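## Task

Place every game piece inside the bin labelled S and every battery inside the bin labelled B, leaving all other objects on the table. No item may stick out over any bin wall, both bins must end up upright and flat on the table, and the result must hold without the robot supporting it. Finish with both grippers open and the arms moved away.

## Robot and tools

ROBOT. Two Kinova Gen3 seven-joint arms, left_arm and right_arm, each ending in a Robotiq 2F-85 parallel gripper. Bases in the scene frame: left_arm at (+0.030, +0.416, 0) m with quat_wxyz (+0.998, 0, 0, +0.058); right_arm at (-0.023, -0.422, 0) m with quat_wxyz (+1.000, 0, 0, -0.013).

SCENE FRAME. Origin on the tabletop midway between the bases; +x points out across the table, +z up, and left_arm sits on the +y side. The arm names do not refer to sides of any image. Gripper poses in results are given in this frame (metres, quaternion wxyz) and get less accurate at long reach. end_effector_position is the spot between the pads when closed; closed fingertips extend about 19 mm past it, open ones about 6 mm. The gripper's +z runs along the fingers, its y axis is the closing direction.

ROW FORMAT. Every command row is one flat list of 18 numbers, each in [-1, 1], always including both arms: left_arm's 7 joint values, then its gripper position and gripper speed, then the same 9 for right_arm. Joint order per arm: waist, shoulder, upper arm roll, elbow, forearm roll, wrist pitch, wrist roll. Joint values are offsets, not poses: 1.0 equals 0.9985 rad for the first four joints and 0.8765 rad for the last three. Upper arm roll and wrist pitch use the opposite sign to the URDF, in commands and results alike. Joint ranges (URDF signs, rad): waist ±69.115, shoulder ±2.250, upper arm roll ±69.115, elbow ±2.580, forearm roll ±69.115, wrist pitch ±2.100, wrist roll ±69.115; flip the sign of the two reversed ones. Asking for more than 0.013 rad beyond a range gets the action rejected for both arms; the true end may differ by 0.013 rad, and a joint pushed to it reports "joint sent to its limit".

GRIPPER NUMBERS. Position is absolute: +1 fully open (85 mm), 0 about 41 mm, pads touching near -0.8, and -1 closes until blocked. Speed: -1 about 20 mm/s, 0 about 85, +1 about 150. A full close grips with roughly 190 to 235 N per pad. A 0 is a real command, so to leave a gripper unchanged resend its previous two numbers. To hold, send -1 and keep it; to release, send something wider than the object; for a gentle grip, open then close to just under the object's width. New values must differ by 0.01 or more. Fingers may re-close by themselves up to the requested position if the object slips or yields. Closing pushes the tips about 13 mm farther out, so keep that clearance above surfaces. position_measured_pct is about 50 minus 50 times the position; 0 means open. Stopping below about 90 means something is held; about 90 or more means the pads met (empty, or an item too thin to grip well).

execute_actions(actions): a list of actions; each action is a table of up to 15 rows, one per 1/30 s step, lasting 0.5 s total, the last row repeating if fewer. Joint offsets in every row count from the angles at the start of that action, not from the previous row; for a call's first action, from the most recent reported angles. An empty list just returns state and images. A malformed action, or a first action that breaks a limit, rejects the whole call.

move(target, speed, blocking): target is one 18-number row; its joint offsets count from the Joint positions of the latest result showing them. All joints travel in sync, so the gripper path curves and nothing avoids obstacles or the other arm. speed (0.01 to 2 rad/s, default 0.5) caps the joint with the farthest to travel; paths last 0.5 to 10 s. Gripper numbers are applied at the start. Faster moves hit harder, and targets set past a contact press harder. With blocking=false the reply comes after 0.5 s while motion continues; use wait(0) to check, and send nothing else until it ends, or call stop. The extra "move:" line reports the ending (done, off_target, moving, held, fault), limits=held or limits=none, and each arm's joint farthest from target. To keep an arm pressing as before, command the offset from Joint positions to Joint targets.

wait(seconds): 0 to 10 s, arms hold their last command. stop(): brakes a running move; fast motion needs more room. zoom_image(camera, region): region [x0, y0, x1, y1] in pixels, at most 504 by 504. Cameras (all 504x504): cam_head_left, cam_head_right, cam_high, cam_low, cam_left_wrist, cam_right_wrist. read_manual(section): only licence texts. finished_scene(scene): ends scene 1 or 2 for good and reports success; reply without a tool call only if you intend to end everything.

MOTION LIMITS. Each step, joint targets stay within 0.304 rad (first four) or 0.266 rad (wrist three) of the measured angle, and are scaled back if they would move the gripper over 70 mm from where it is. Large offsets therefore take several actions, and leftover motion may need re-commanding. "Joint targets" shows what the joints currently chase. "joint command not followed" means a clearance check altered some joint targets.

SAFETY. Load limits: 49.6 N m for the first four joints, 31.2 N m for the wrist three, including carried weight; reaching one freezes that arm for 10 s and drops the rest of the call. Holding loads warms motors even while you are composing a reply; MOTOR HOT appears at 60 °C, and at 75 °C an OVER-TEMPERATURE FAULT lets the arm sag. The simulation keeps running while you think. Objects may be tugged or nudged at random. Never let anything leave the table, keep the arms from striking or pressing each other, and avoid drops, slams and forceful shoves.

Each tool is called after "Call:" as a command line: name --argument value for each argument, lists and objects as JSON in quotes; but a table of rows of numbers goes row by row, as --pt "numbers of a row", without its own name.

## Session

Call:
execute_actions --actions '[]'

Scene clock: 0.00 s.
left_arm: end_effector_position=(+0.2151, +0.4205, +0.3583) position_measured_pct=0.0 end_effector_quat_wxyz=(+0.498, +0.590, +0.596, -0.220) | right_arm: end_effector_position=(+0.5689, +0.0253, +0.2541) position_measured_pct=0.0 end_effector_quat_wxyz=(-0.265, +0.797, +0.360, +0.407)
Joint names: [waist, shoulder, upper arm roll, elbow, forearm roll, wrist pitch, wrist roll]
Joint positions: left_arm=[-0.506  0.194  0.846  2.187  0.542 -1.942  4.627] | right_arm=[-0.533  0.661  0.008  1.591 -1.72  -0.412  0.288]
Joint velocities: left_arm=[-0.     0.001  0.    -0.     0.    -0.    -0.002] | right_arm=[-0.     0.     0.    -0.     0.001 -0.    -0.   ]
Joint torques (N m, as the joint torque sensors report them, + toward a larger Joint positions number): no reading
Motor temperatures (°C, as the motors report them): left_arm=[26 34 29 28 31 33 34] | right_arm=[31 29 27 29 37 38 32]
Joint targets: left_arm=[-0.506 0.194 0.846 2.187 0.542 -1.942 4.627] | right_arm=[-0.533 0.661 0.008 1.591 -1.720 -0.412 0.288]

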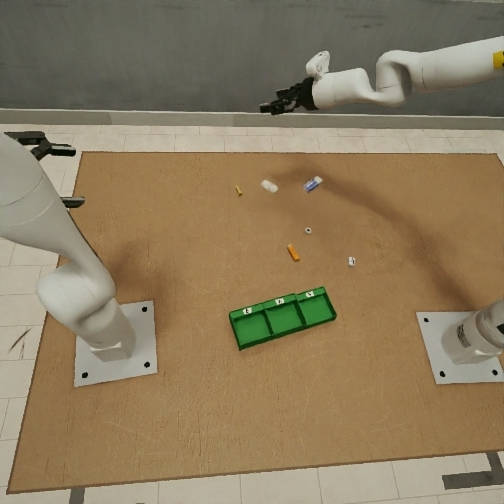

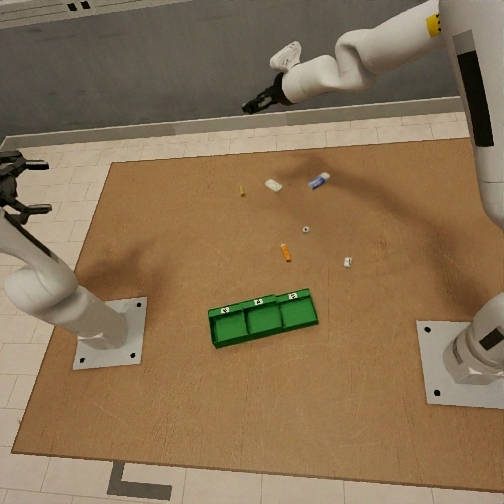

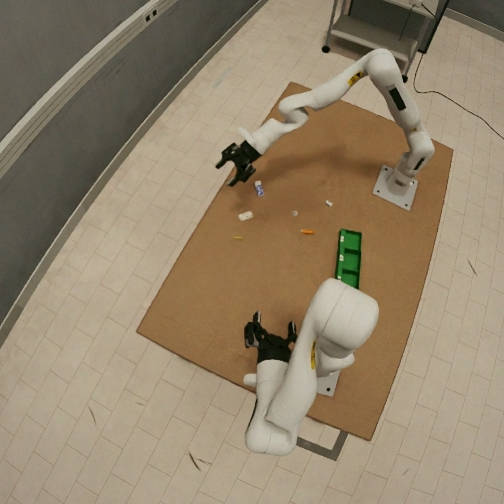

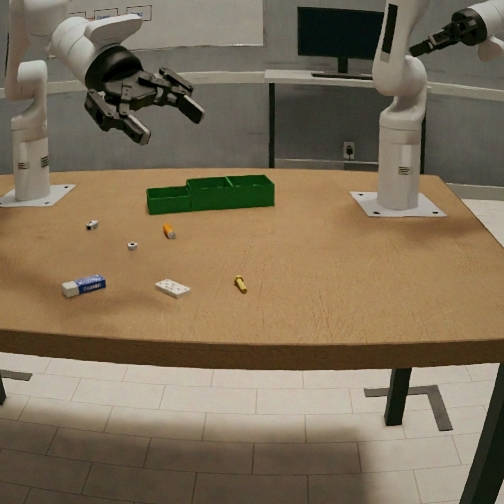

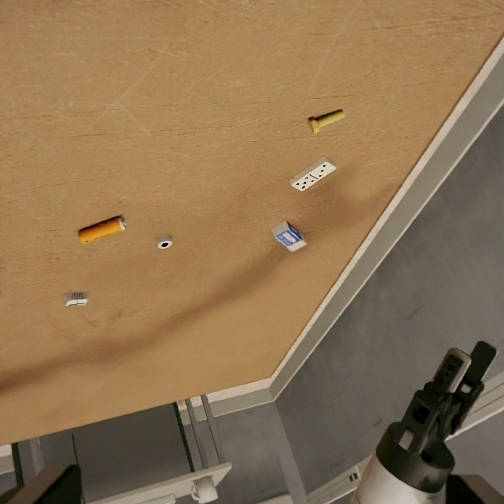

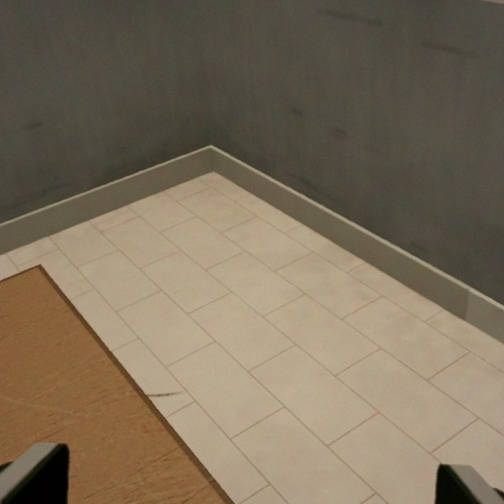

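Call:
zoom_image --camera "cam_head_left" --region '[210,160,400,360]'

Call:
zoom_image --camera "cam_low" --region '[50,160,290,310]'

Region (210, 160, 400, 360) of cam_head_left's 504x504 image, scaled by 2.520, with more detail than that image has; it fills the left 479 columns of this view, and the rest is white.

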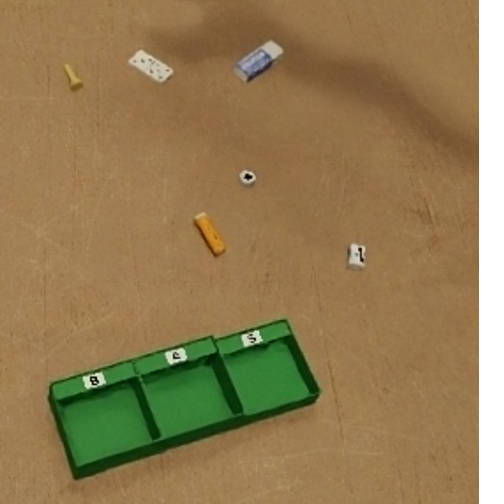

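Region (50, 160, 290, 310) of cam_low's 504x504 image, scaled by 2.100, with more detail than that image has; it fills the top 315 rows of this view, and the rest is white.

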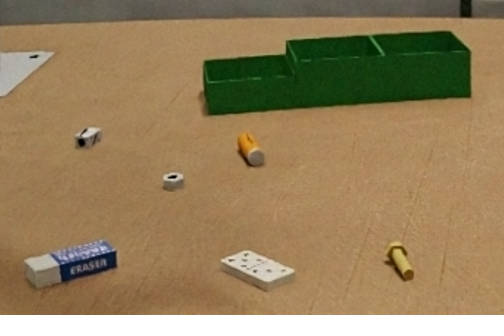

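Call:
move --target '[0.3,0,-0.847,-0.5,-0.618,0.57,-0.85,1,0, 1,-0.2,0,0,0,0,0,1,0]' --speed 1.0

Call:
move --target '[0.7,0.1,0,0,0,0.2,-0.815,0.3,0, 0.6,0,0,0,0,0,0,1,0]' --speed 1.1

Call:
move --target '[0.683,0.348,0,-0.145,0,0.353,0,0.3,0, 0,0,0,0,0,0,0,1,0]' --speed 1.0

Scene clock: 28.63 s.
left_arm: end_effector_position=(+0.3455, +0.4949, +0.2953) position_measured_pct=0.0 end_effector_quat_wxyz=(+0.050, +0.964, -0.250, -0.076) | right_arm: end_effector_position=(+0.6657, -0.6733, +0.4004) position_measured_pct=0.0 end_effector_quat_wxyz=(-0.002, +0.827, -0.039, +0.561)
Joint names: [waist, shoulder, upper arm roll, elbow, forearm roll, wrist pitch, wrist roll]
Joint positions: left_arm=[-0.207  0.194  0.     1.688  0.001 -1.442  3.882] | right_arm=[ 0.466  0.461  0.008  1.591 -1.72  -0.412  0.288]
Joint velocities: left_arm=[ 0.    -0.    -0.001  0.     0.001 -0.001  0.001] | right_arm=[ 0.004 -0.001  0.     0.002  0.001  0.001 -0.   ]
Joint torques (N m, as the joint torque sensors report them, + toward a larger Joint positions number): left_arm=[  0.11 -12.12  -0.03  -7.59  -0.17  -0.68  -0.26] | right_arm=[  0.39 -20.58   0.97  -9.68  -1.01  -1.11  -0.36]
Motor temperatures (°C, as the motors report them): left_arm=[26 33 29 28 31 33 34] | right_arm=[31 29 27 29 37 38 32]
Joint targets: left_arm=[-0.207 0.194 0.000 1.688 0.001 -1.442 3.882] | right_arm=[0.466 0.461 0.008 1.591 -1.720 -0.412 0.288]
move: done; limits=none; left_arm: farthest joint: the waist, 0.000 radians from its target (0.300 radians at the start); right_arm: farthest joint: the waist, 0.000 radians from its target (0.998 radians at the start)

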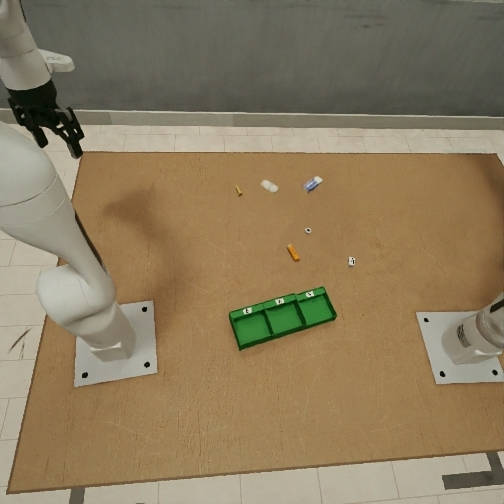

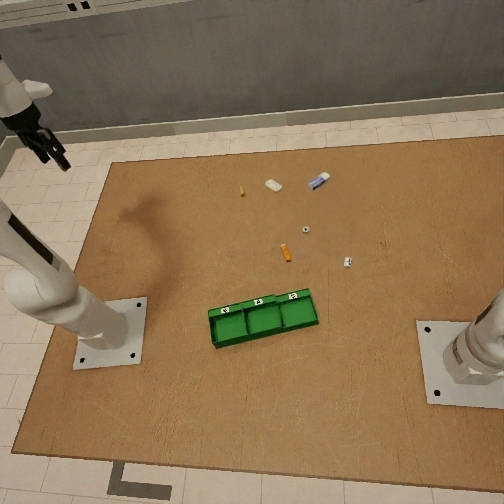

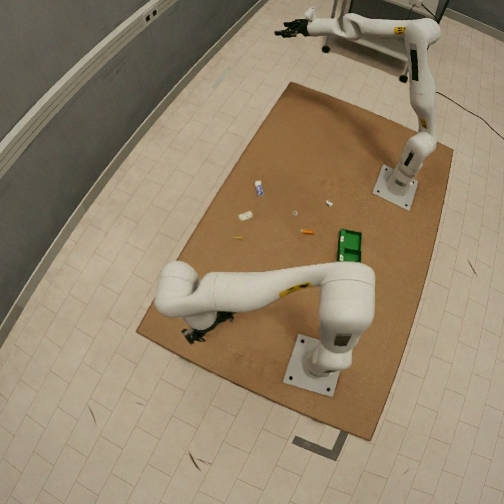

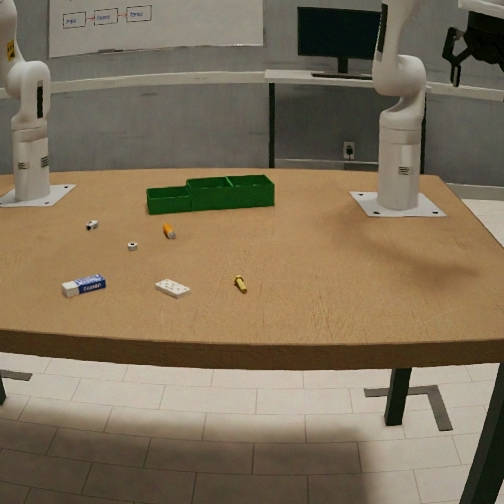

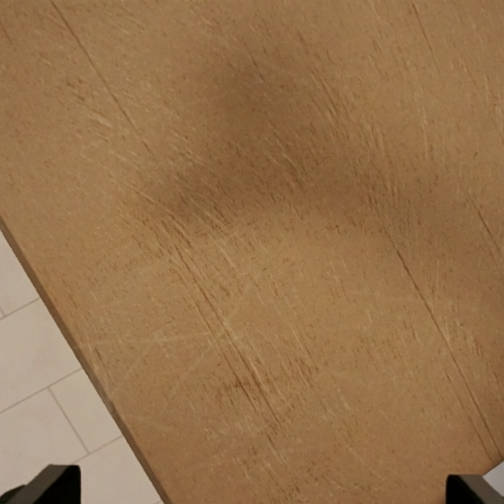

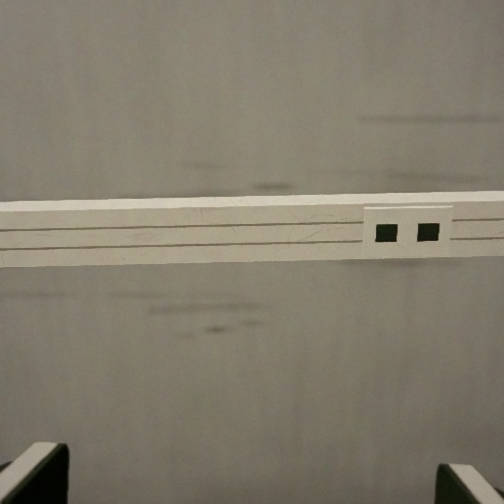

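Scene clock: 30.20 s.
left_arm: end_effector_position=(+0.3716, +0.2541, +0.2525) position_measured_pct=34.9 end_effector_quat_wxyz=(-0.030, -0.572, +0.818, +0.044) | right_arm: end_effector_position=(+0.4039, -1.0180, +0.4004) position_measured_pct=0.0 end_effector_quat_wxyz=(+0.163, +0.779, -0.281, +0.537)
Joint names: [waist, shoulder, upper arm roll, elbow, forearm roll, wrist pitch, wrist roll]
Joint positions: left_arm=[ 0.492  0.294  0.     1.688  0.001 -1.267  3.168] | right_arm=[ 1.064  0.461  0.008  1.591 -1.72  -0.412  0.288]
Joint velocities: left_arm=[ 0.001  0.002 -0.     0.     0.     0.001 -0.001] | right_arm=[ 0.002 -0.001  0.    -0.002  0.001  0.    -0.   ]
Joint torques (N m, as the joint torque sensors report them, + toward a larger Joint positions number): left_arm=[ -0.07 -13.98  -0.3   -7.36  -0.07  -0.49  -0.25] | right_arm=[ -0.18 -20.45   0.89  -9.81  -0.93  -1.09  -0.4 ]
Motor temperatures (°C, as the motors report them): left_arm=[26 33 29 28 31 33 34] | right_arm=[31 29 27 29 37 38 32]
Joint targets: left_arm=[0.492 0.294 0.000 1.688 0.001 -1.267 3.168] | right_arm=[1.065 0.461 0.008 1.591 -1.720 -0.412 0.288]
move: done; limits=none; left_arm: farthest joint: the waist, 0.000 radians from its target (0.699 radians at the start); right_arm: farthest joint: the waist, 0.001 radians from its target (0.599 radians at the start)

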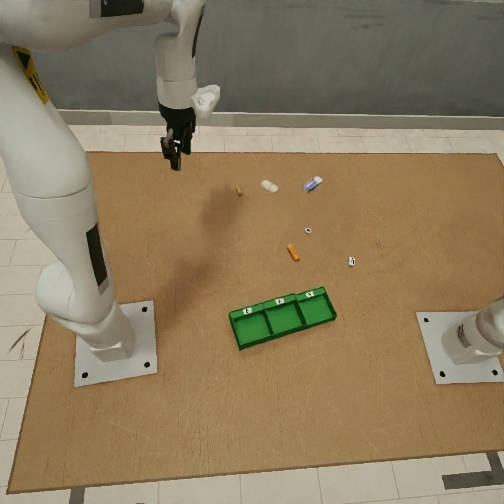

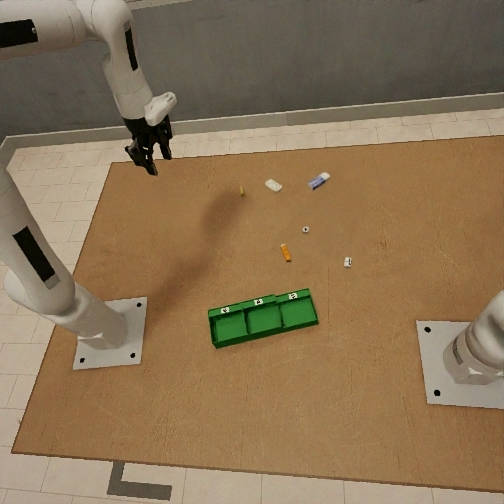

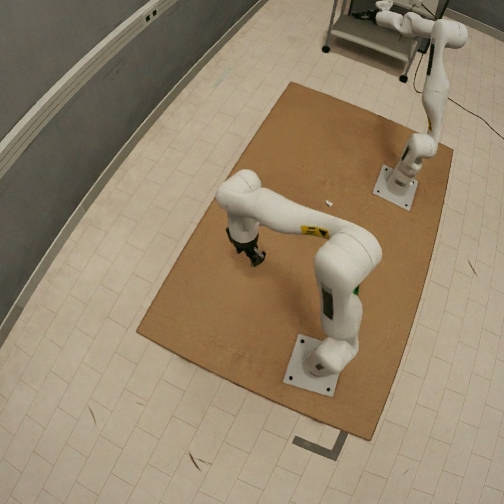

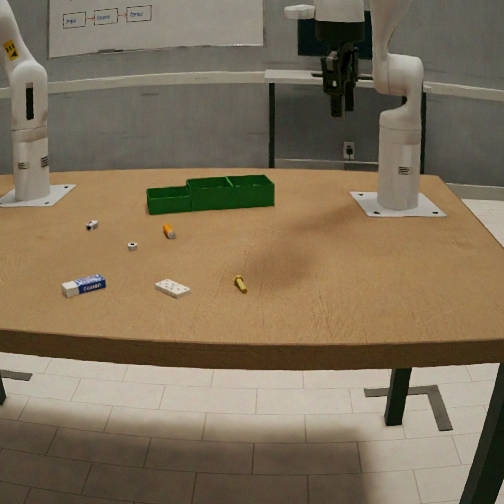

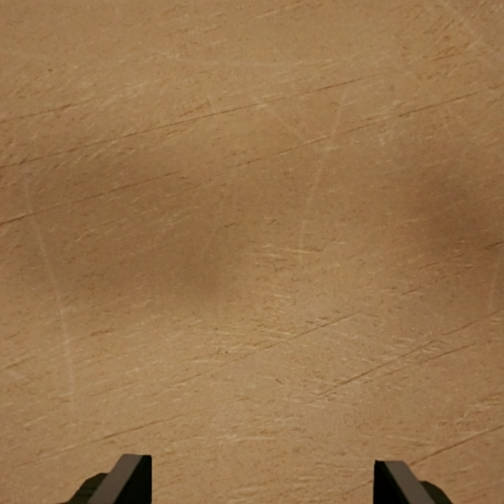

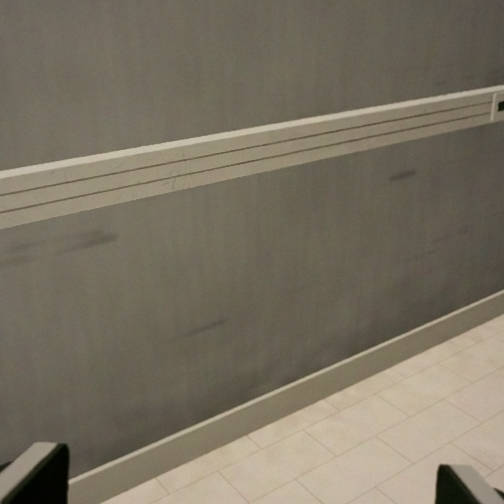

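Scene clock: 31.73 s.
left_arm: end_effector_position=(+0.2581, -0.0398, +0.1297) position_measured_pct=34.9 end_effector_quat_wxyz=(-0.000, -0.266, +0.964, -0.000) | right_arm: end_effector_position=(+0.4039, -1.0180, +0.4004) position_measured_pct=0.0 end_effector_quat_wxyz=(+0.163, +0.779, -0.281, +0.537)
Joint names: [waist, shoulder, upper arm roll, elbow, forearm roll, wrist pitch, wrist roll]
Joint positions: left_arm=[ 1.174  0.641  0.     1.543  0.001 -0.957  3.168] | right_arm=[ 1.064  0.461  0.008  1.591 -1.72  -0.412  0.288]
Joint velocities: left_arm=[ 0.002  0.002  0.    -0.001 -0.001 -0.    -0.   ] | right_arm=[-0.     0.    -0.     0.001 -0.    -0.     0.   ]
Joint torques (N m, as the joint torque sensors report them, + toward a larger Joint positions number): left_arm=[ -0.04 -19.8   -0.34  -6.84  -0.2   -0.2   -0.3 ] | right_arm=[  0.04 -20.53   0.64  -9.86  -1.05  -1.02  -0.35]
Motor temperatures (°C, as the motors report them): left_arm=[26 33 29 28 31 33 34] | right_arm=[31 29 27 29 37 38 32]
Joint targets: left_arm=[1.174 0.642 0.000 1.543 0.001 -0.957 3.168] | right_arm=[1.064 0.461 0.008 1.591 -1.720 -0.412 0.288]
move: done; limits=none; left_arm: farthest joint: the waist, 0.000 radians from its target (0.682 radians at the start); right_arm: farthest joint: the waist, 0.000 radians from its target (0.000 radians at the start)

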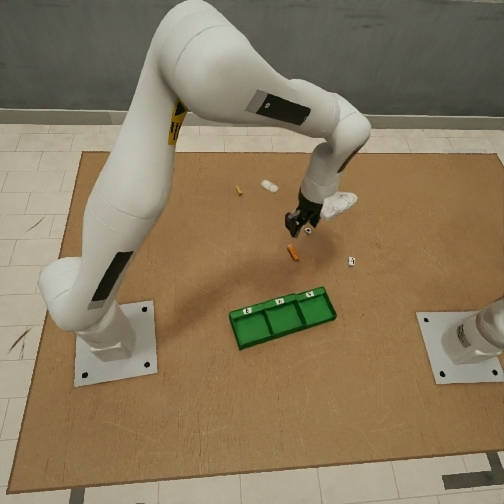

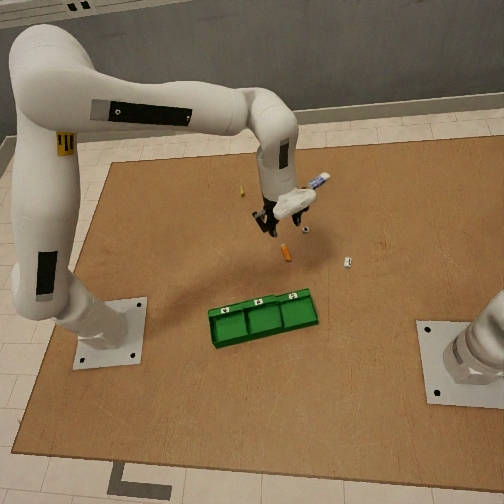

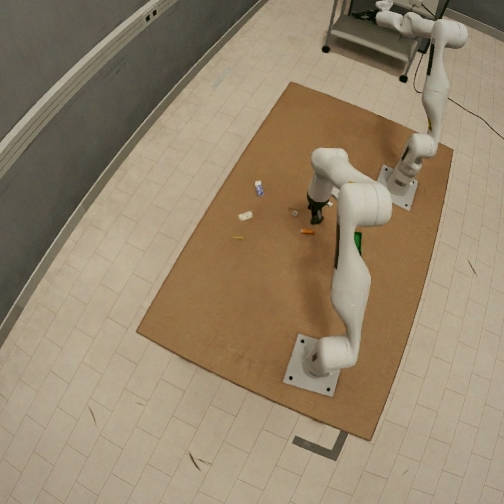

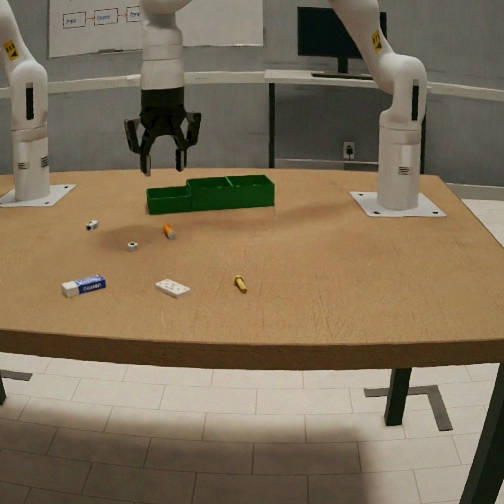

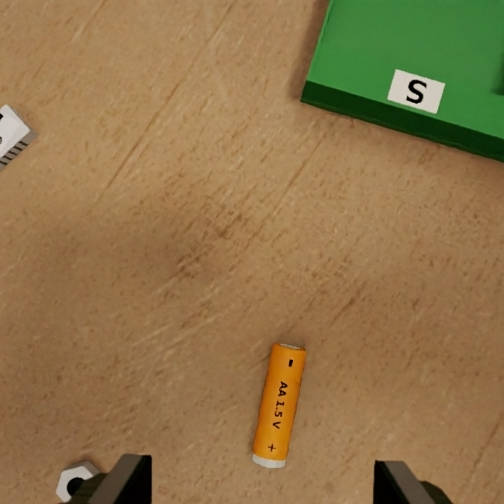

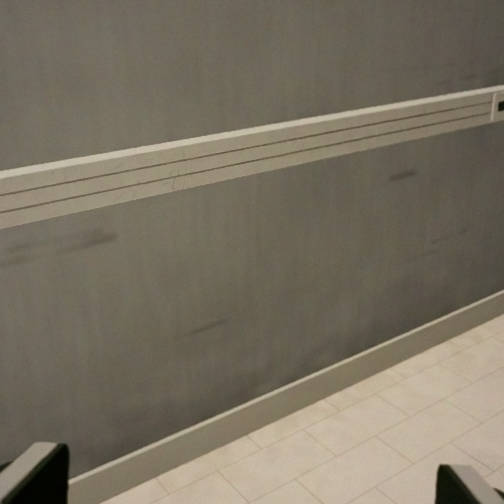

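Call:
move --target '[0,0.17,0,0.098,0,0.306,-0.19,0.3,0, 0,0,0,0,0,0,0,1,0]' --speed 0.4

Call:
execute_actions --actions '[[[0,0,0,0,0,0,0,-1,0.5, 0,0,0,0,0,0,0,1,0]],[[0,0,0,0,0,0,0,-1,0.5, 0,0,0,0,0,0,0,1,0]]]'

Scene clock: 41.40 s.
left_arm: end_effector_position=(+0.2565, -0.0368, +0.0209) position_measured_pct=34.9 end_effector_quat_wxyz=(-0.000, -0.185, +0.983, -0.001) | right_arm: end_effector_position=(+0.4039, -1.0180, +0.4004) position_measured_pct=0.0 end_effector_quat_wxyz=(+0.163, +0.779, -0.281, +0.537)
Joint names: [waist, shoulder, upper arm roll, elbow, forearm roll, wrist pitch, wrist roll]
Joint positions: left_arm=[ 1.174  0.811  0.     1.641  0.001 -0.689  3.001] | right_arm=[ 1.064  0.461  0.008  1.591 -1.72  -0.412  0.288]
Joint velocities: left_arm=[-0.     0.003 -0.001  0.    -0.    -0.     0.001] | right_arm=[-0.001  0.001  0.     0.    -0.    -0.001  0.   ]
Joint torques (N m, as the joint torque sensors report them, + toward a larger Joint positions number): left_arm=[  0.16 -20.18  -0.48  -5.24  -0.14  -0.22  -0.3 ] | right_arm=[ -0.03 -20.56   0.67  -9.79  -1.05  -1.07  -0.34]
Motor temperatures (°C, as the motors report them): left_arm=[26 33 29 28 31 33 34] | right_arm=[31 29 27 29 37 38 32]
Joint targets: left_arm=[1.174 0.811 0.000 1.641 0.001 -0.689 3.001] | right_arm=[1.064 0.461 0.008 1.591 -1.720 -0.412 0.288]
move: done; limits=none; left_arm: farthest joint: the waist, 0.000 radians from its target (0.000 radians at the start); right_arm: farthest joint: the waist, 0.000 radians from its target (0.000 radians at the start)

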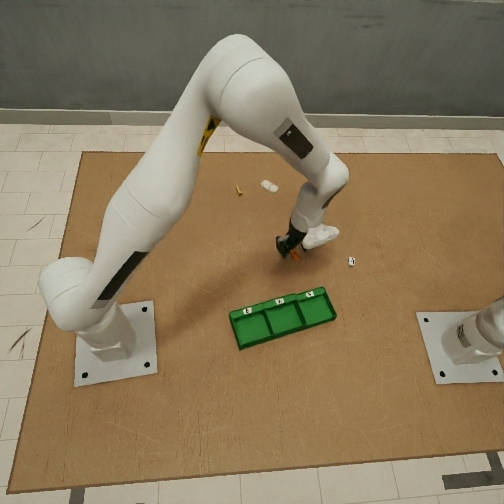

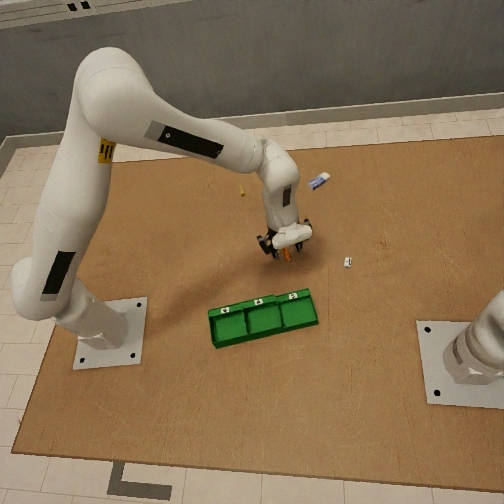

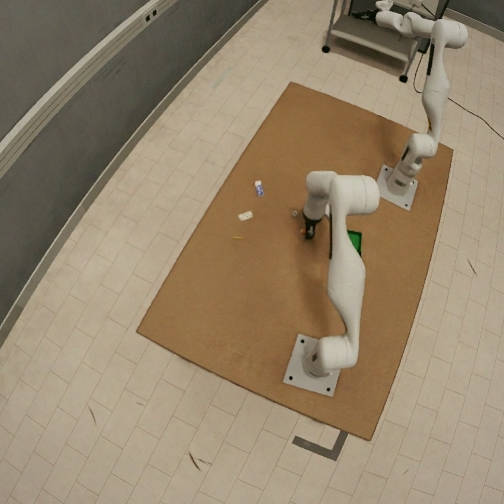

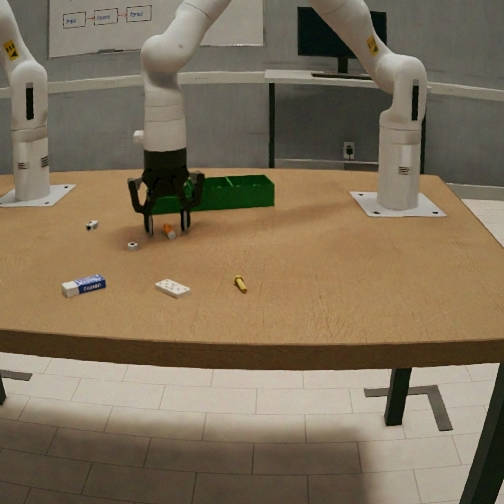

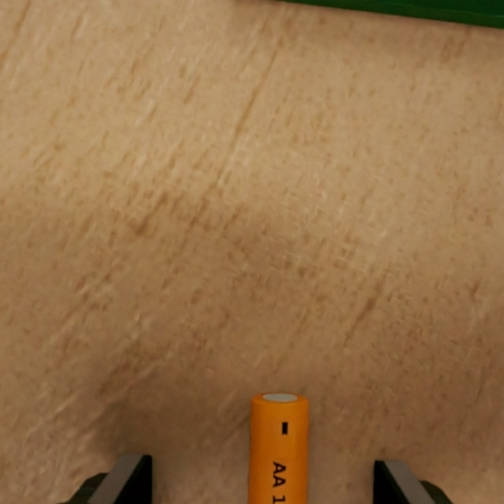

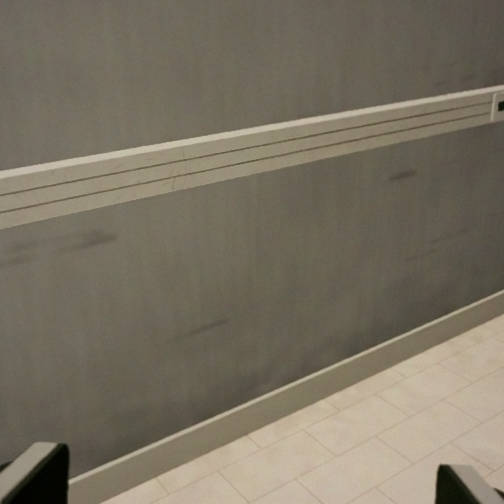

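Scene clock: 42.40 s.
left_arm: end_effector_position=(+0.2566, -0.0370, +0.0213) position_measured_pct=81.0 end_effector_quat_wxyz=(+0.000, -0.185, +0.983, -0.001) | right_arm: end_effector_position=(+0.4039, -1.0180, +0.4004) position_measured_pct=0.0 end_effector_quat_wxyz=(+0.163, +0.779, -0.281, +0.537)
Joint names: [waist, shoulder, upper arm roll, elbow, forearm roll, wrist pitch, wrist roll]
Joint positions: left_arm=[ 1.174  0.81   0.     1.64   0.001 -0.689  3.001] | right_arm=[ 1.064  0.461  0.008  1.591 -1.72  -0.412  0.288]
Joint velocities: left_arm=[ 0.    -0.001 -0.     0.    -0.001 -0.    -0.   ] | right_arm=[ 0.001 -0.     0.     0.     0.001  0.    -0.   ]
Joint torques (N m, as the joint torque sensors report them, + toward a larger Joint positions number): left_arm=[  0.16 -20.38  -0.49  -5.2   -0.11  -0.2   -0.26] | right_arm=[  0.11 -20.49   0.67  -9.86  -1.05  -1.11  -0.39]
Motor temperatures (°C, as the motors report them): left_arm=[26 33 29 28 31 33 34] | right_arm=[31 29 27 29 37 38 32]
Joint targets: left_arm=[1.174 0.810 0.000 1.640 0.001 -0.689 3.001] | right_arm=[1.064 0.461 0.008 1.591 -1.720 -0.412 0.288]

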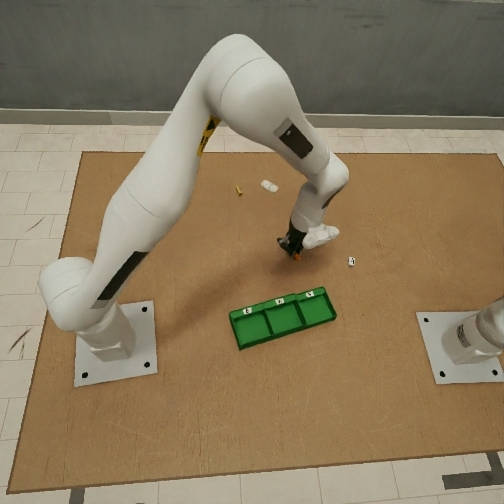

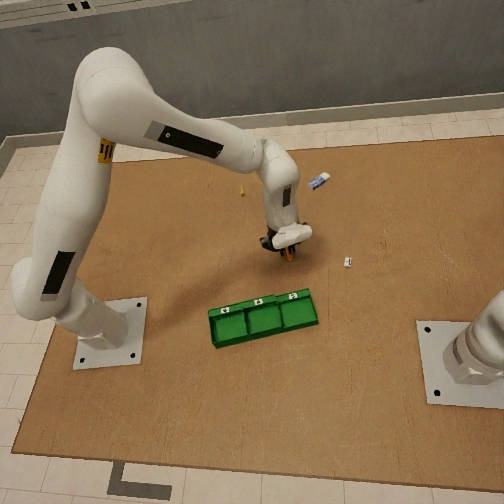

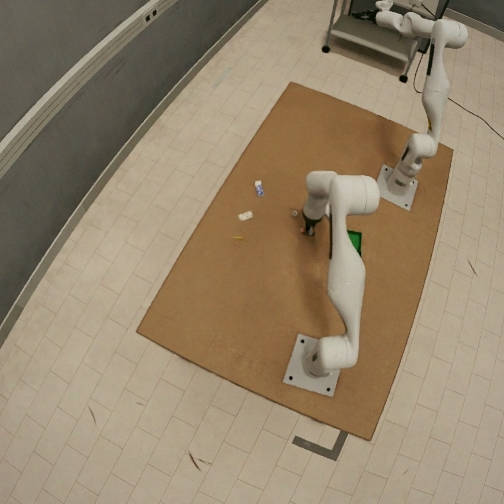

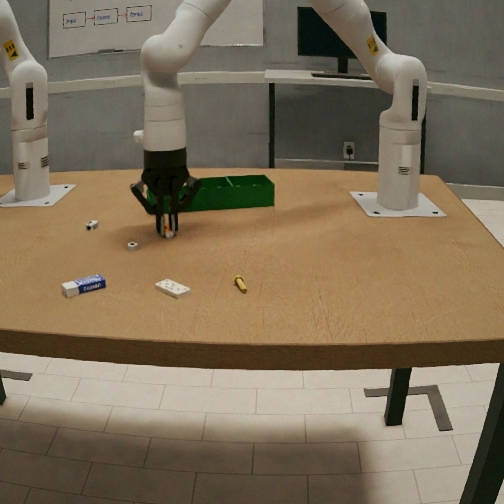

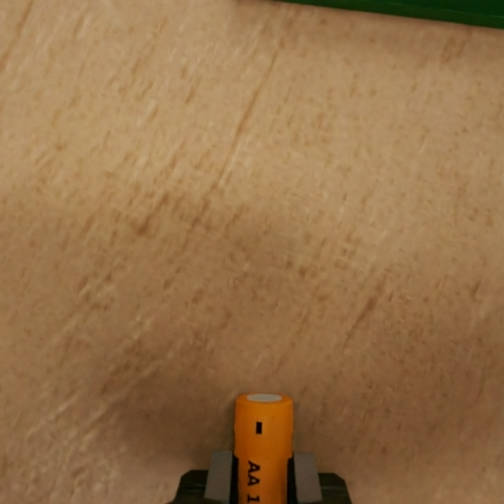

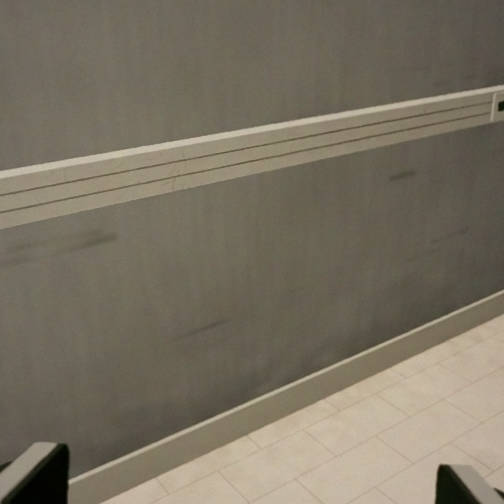

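Call:
move --target '[0,-0.17,0,-0.098,0,-0.306,-0.5,-1,0.5, 0,0,0,0,0,0,0,1,0]' --speed 0.7

Call:
move --target '[0.407,-0.323,0,0.598,0,0.311,-0.94,-1,0.5, 0,0,0,0,0,0,0,1,0]' --speed 0.9

Scene clock: 50.00 s.
left_arm: end_effector_position=(+0.2582, -0.0400, +0.1301) position_measured_pct=81.0 end_effector_quat_wxyz=(+0.000, +0.033, +0.999, -0.001) | right_arm: end_effector_position=(+0.4039, -1.0180, +0.4004) position_measured_pct=0.0 end_effector_quat_wxyz=(+0.163, +0.779, -0.281, +0.537)
Joint names: [waist, shoulder, upper arm roll, elbow, forearm roll, wrist pitch, wrist roll]
Joint positions: left_arm=[ 1.174  0.641  0.     1.542  0.001 -0.957  2.563] | right_arm=[ 1.064  0.461  0.008  1.591 -1.72  -0.412  0.288]
Joint velocities: left_arm=[-0.    -0.002  0.001  0.001 -0.    -0.001 -0.002] | right_arm=[ 0.001 -0.002 -0.    -0.001  0.     0.    -0.   ]
Joint torques (N m, as the joint torque sensors report them, + toward a larger Joint positions number): left_arm=[  0.08 -19.77  -0.32  -6.75  -0.15  -0.2   -0.26] | right_arm=[  0.08 -20.46   0.77  -9.89  -1.06  -1.11  -0.39]
Motor temperatures (°C, as the motors report them): left_arm=[26 34 29 28 31 33 34] | right_arm=[31 29 27 29 37 38 32]
Joint targets: left_arm=[1.174 0.640 0.000 1.543 0.001 -0.957 2.563] | right_arm=[1.064 0.461 0.008 1.591 -1.720 -0.412 0.288]
move: done; limits=none; left_arm: farthest joint: the waist, 0.000 radians from its target (0.000 radians at the start); right_arm: farthest joint: the waist, 0.000 radians from its target (0.000 radians at the start)

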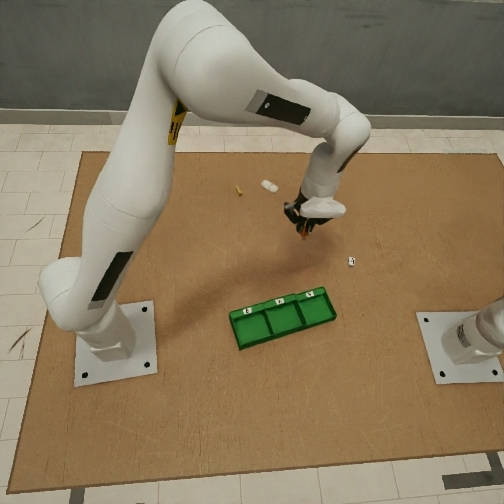

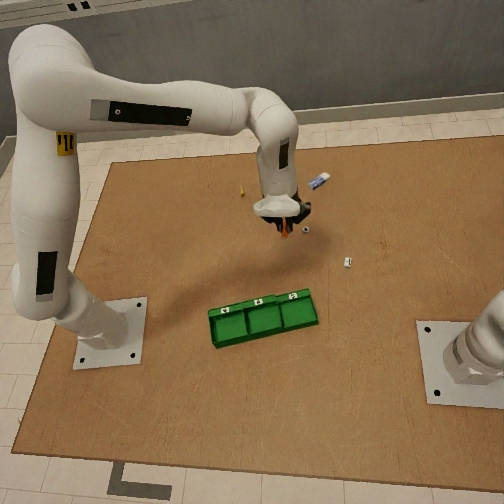

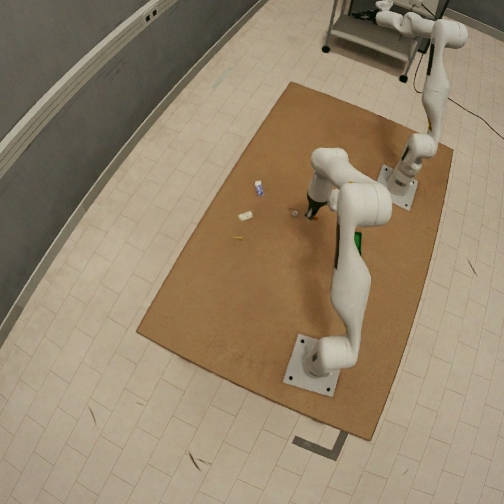

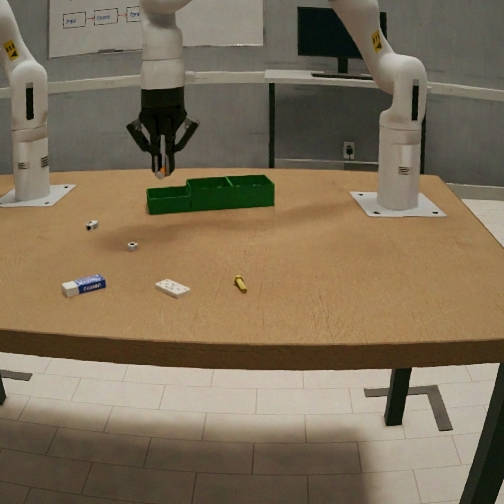

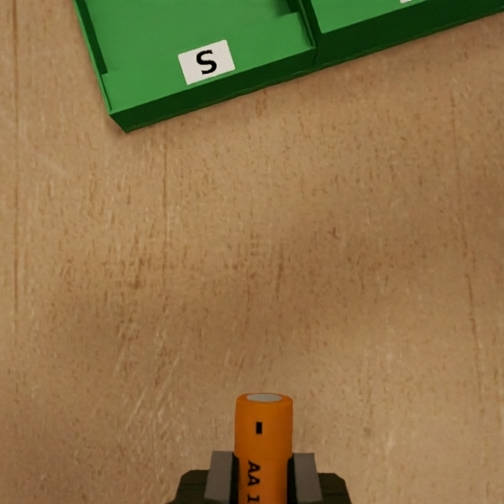

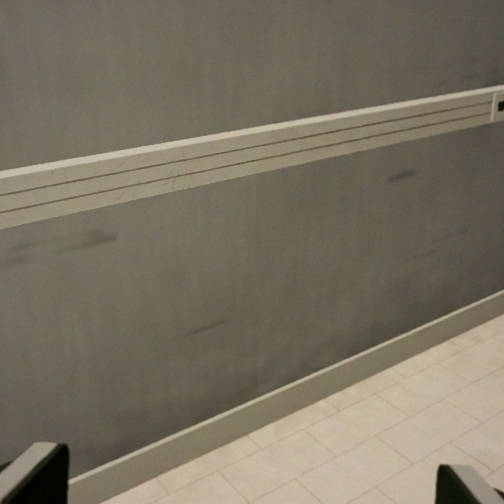

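Scene clock: 51.57 s.
left_arm: end_effector_position=(+0.0405, +0.0852, +0.1294) position_measured_pct=81.0 end_effector_quat_wxyz=(-0.001, +0.603, +0.797, +0.000) | right_arm: end_effector_position=(+0.4039, -1.0180, +0.4004) position_measured_pct=0.0 end_effector_quat_wxyz=(+0.163, +0.779, -0.281, +0.537)
Joint names: [waist, shoulder, upper arm roll, elbow, forearm roll, wrist pitch, wrist roll]
Joint positions: left_arm=[ 1.58   0.318  0.     2.14   0.001 -0.685  1.739] | right_arm=[ 1.064  0.461  0.008  1.591 -1.72  -0.412  0.288]
Joint velocities: left_arm=[ 0.004 -0.002 -0.001 -0.    -0.001  0.     0.   ] | right_arm=[ 0.001  0.     0.     0.001 -0.001 -0.    -0.   ]
Joint torques (N m, as the joint torque sensors report them, + toward a larger Joint positions number): left_arm=[ -0.03 -12.13  -0.15  -5.21  -0.16  -0.23  -0.2 ] | right_arm=[  0.06 -20.57   0.73  -9.89  -1.05  -1.02  -0.34]
Motor temperatures (°C, as the motors report them): left_arm=[26 34 29 28 31 33 34] | right_arm=[31 29 27 29 37 38 32]
Joint targets: left_arm=[1.580 0.318 0.000 2.140 0.001 -0.685 1.739] | right_arm=[1.064 0.461 0.008 1.591 -1.720 -0.412 0.288]
move: done; limits=none; left_arm: farthest joint: the waist, 0.000 radians from its target (0.406 radians at the start); right_arm: farthest joint: the waist, 0.000 radians from its target (0.000 radians at the start)

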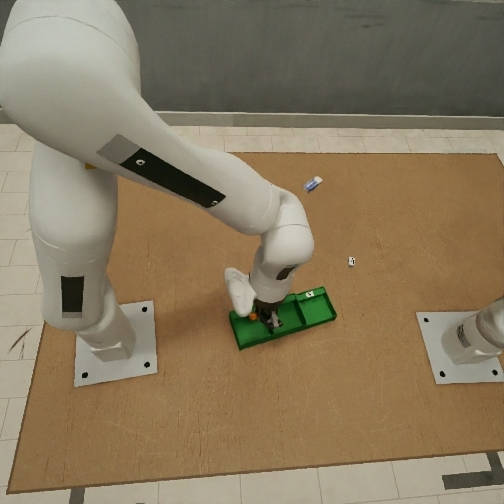

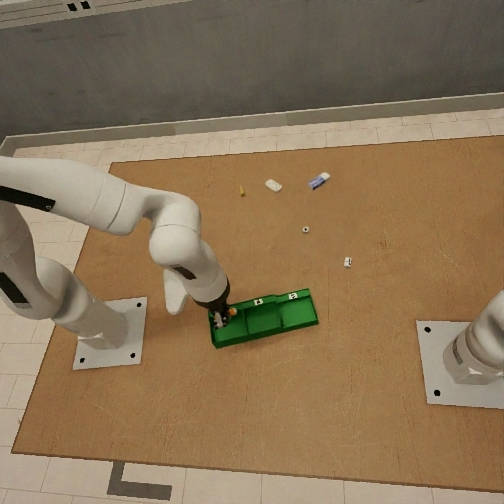

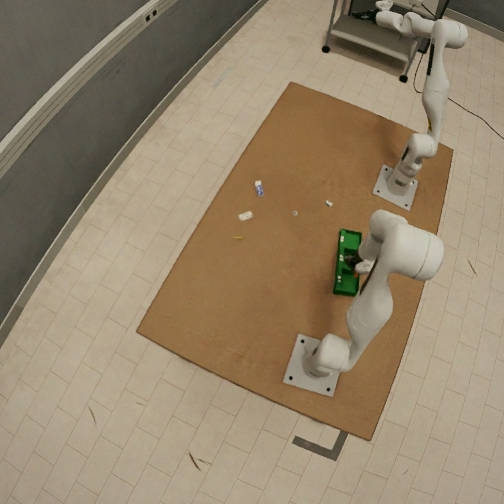

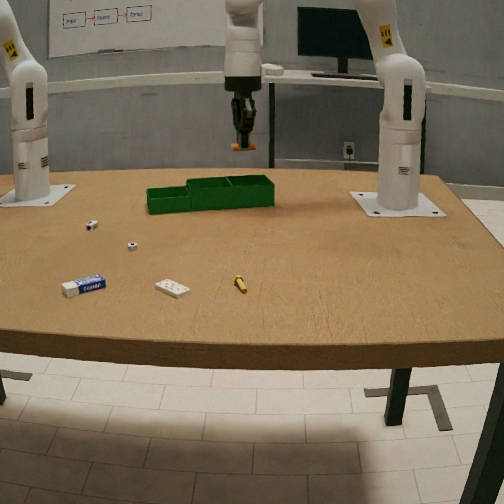

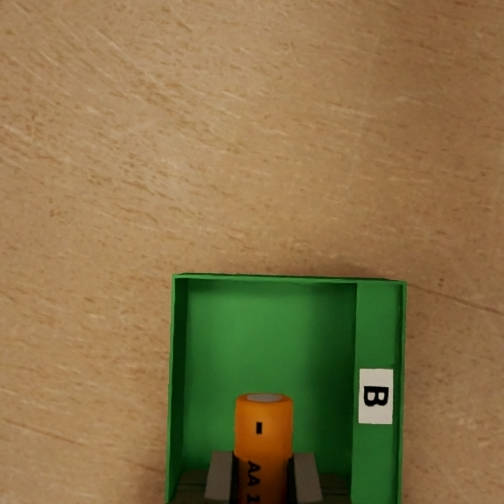

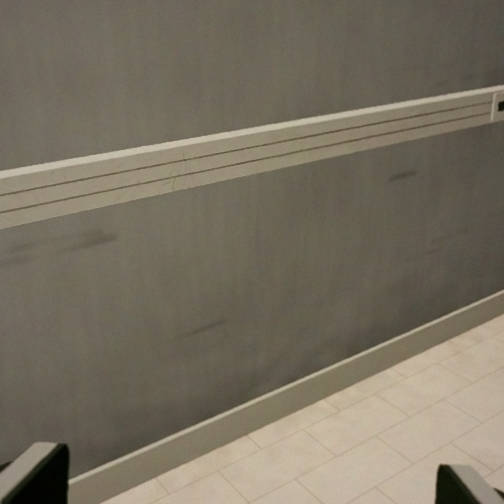

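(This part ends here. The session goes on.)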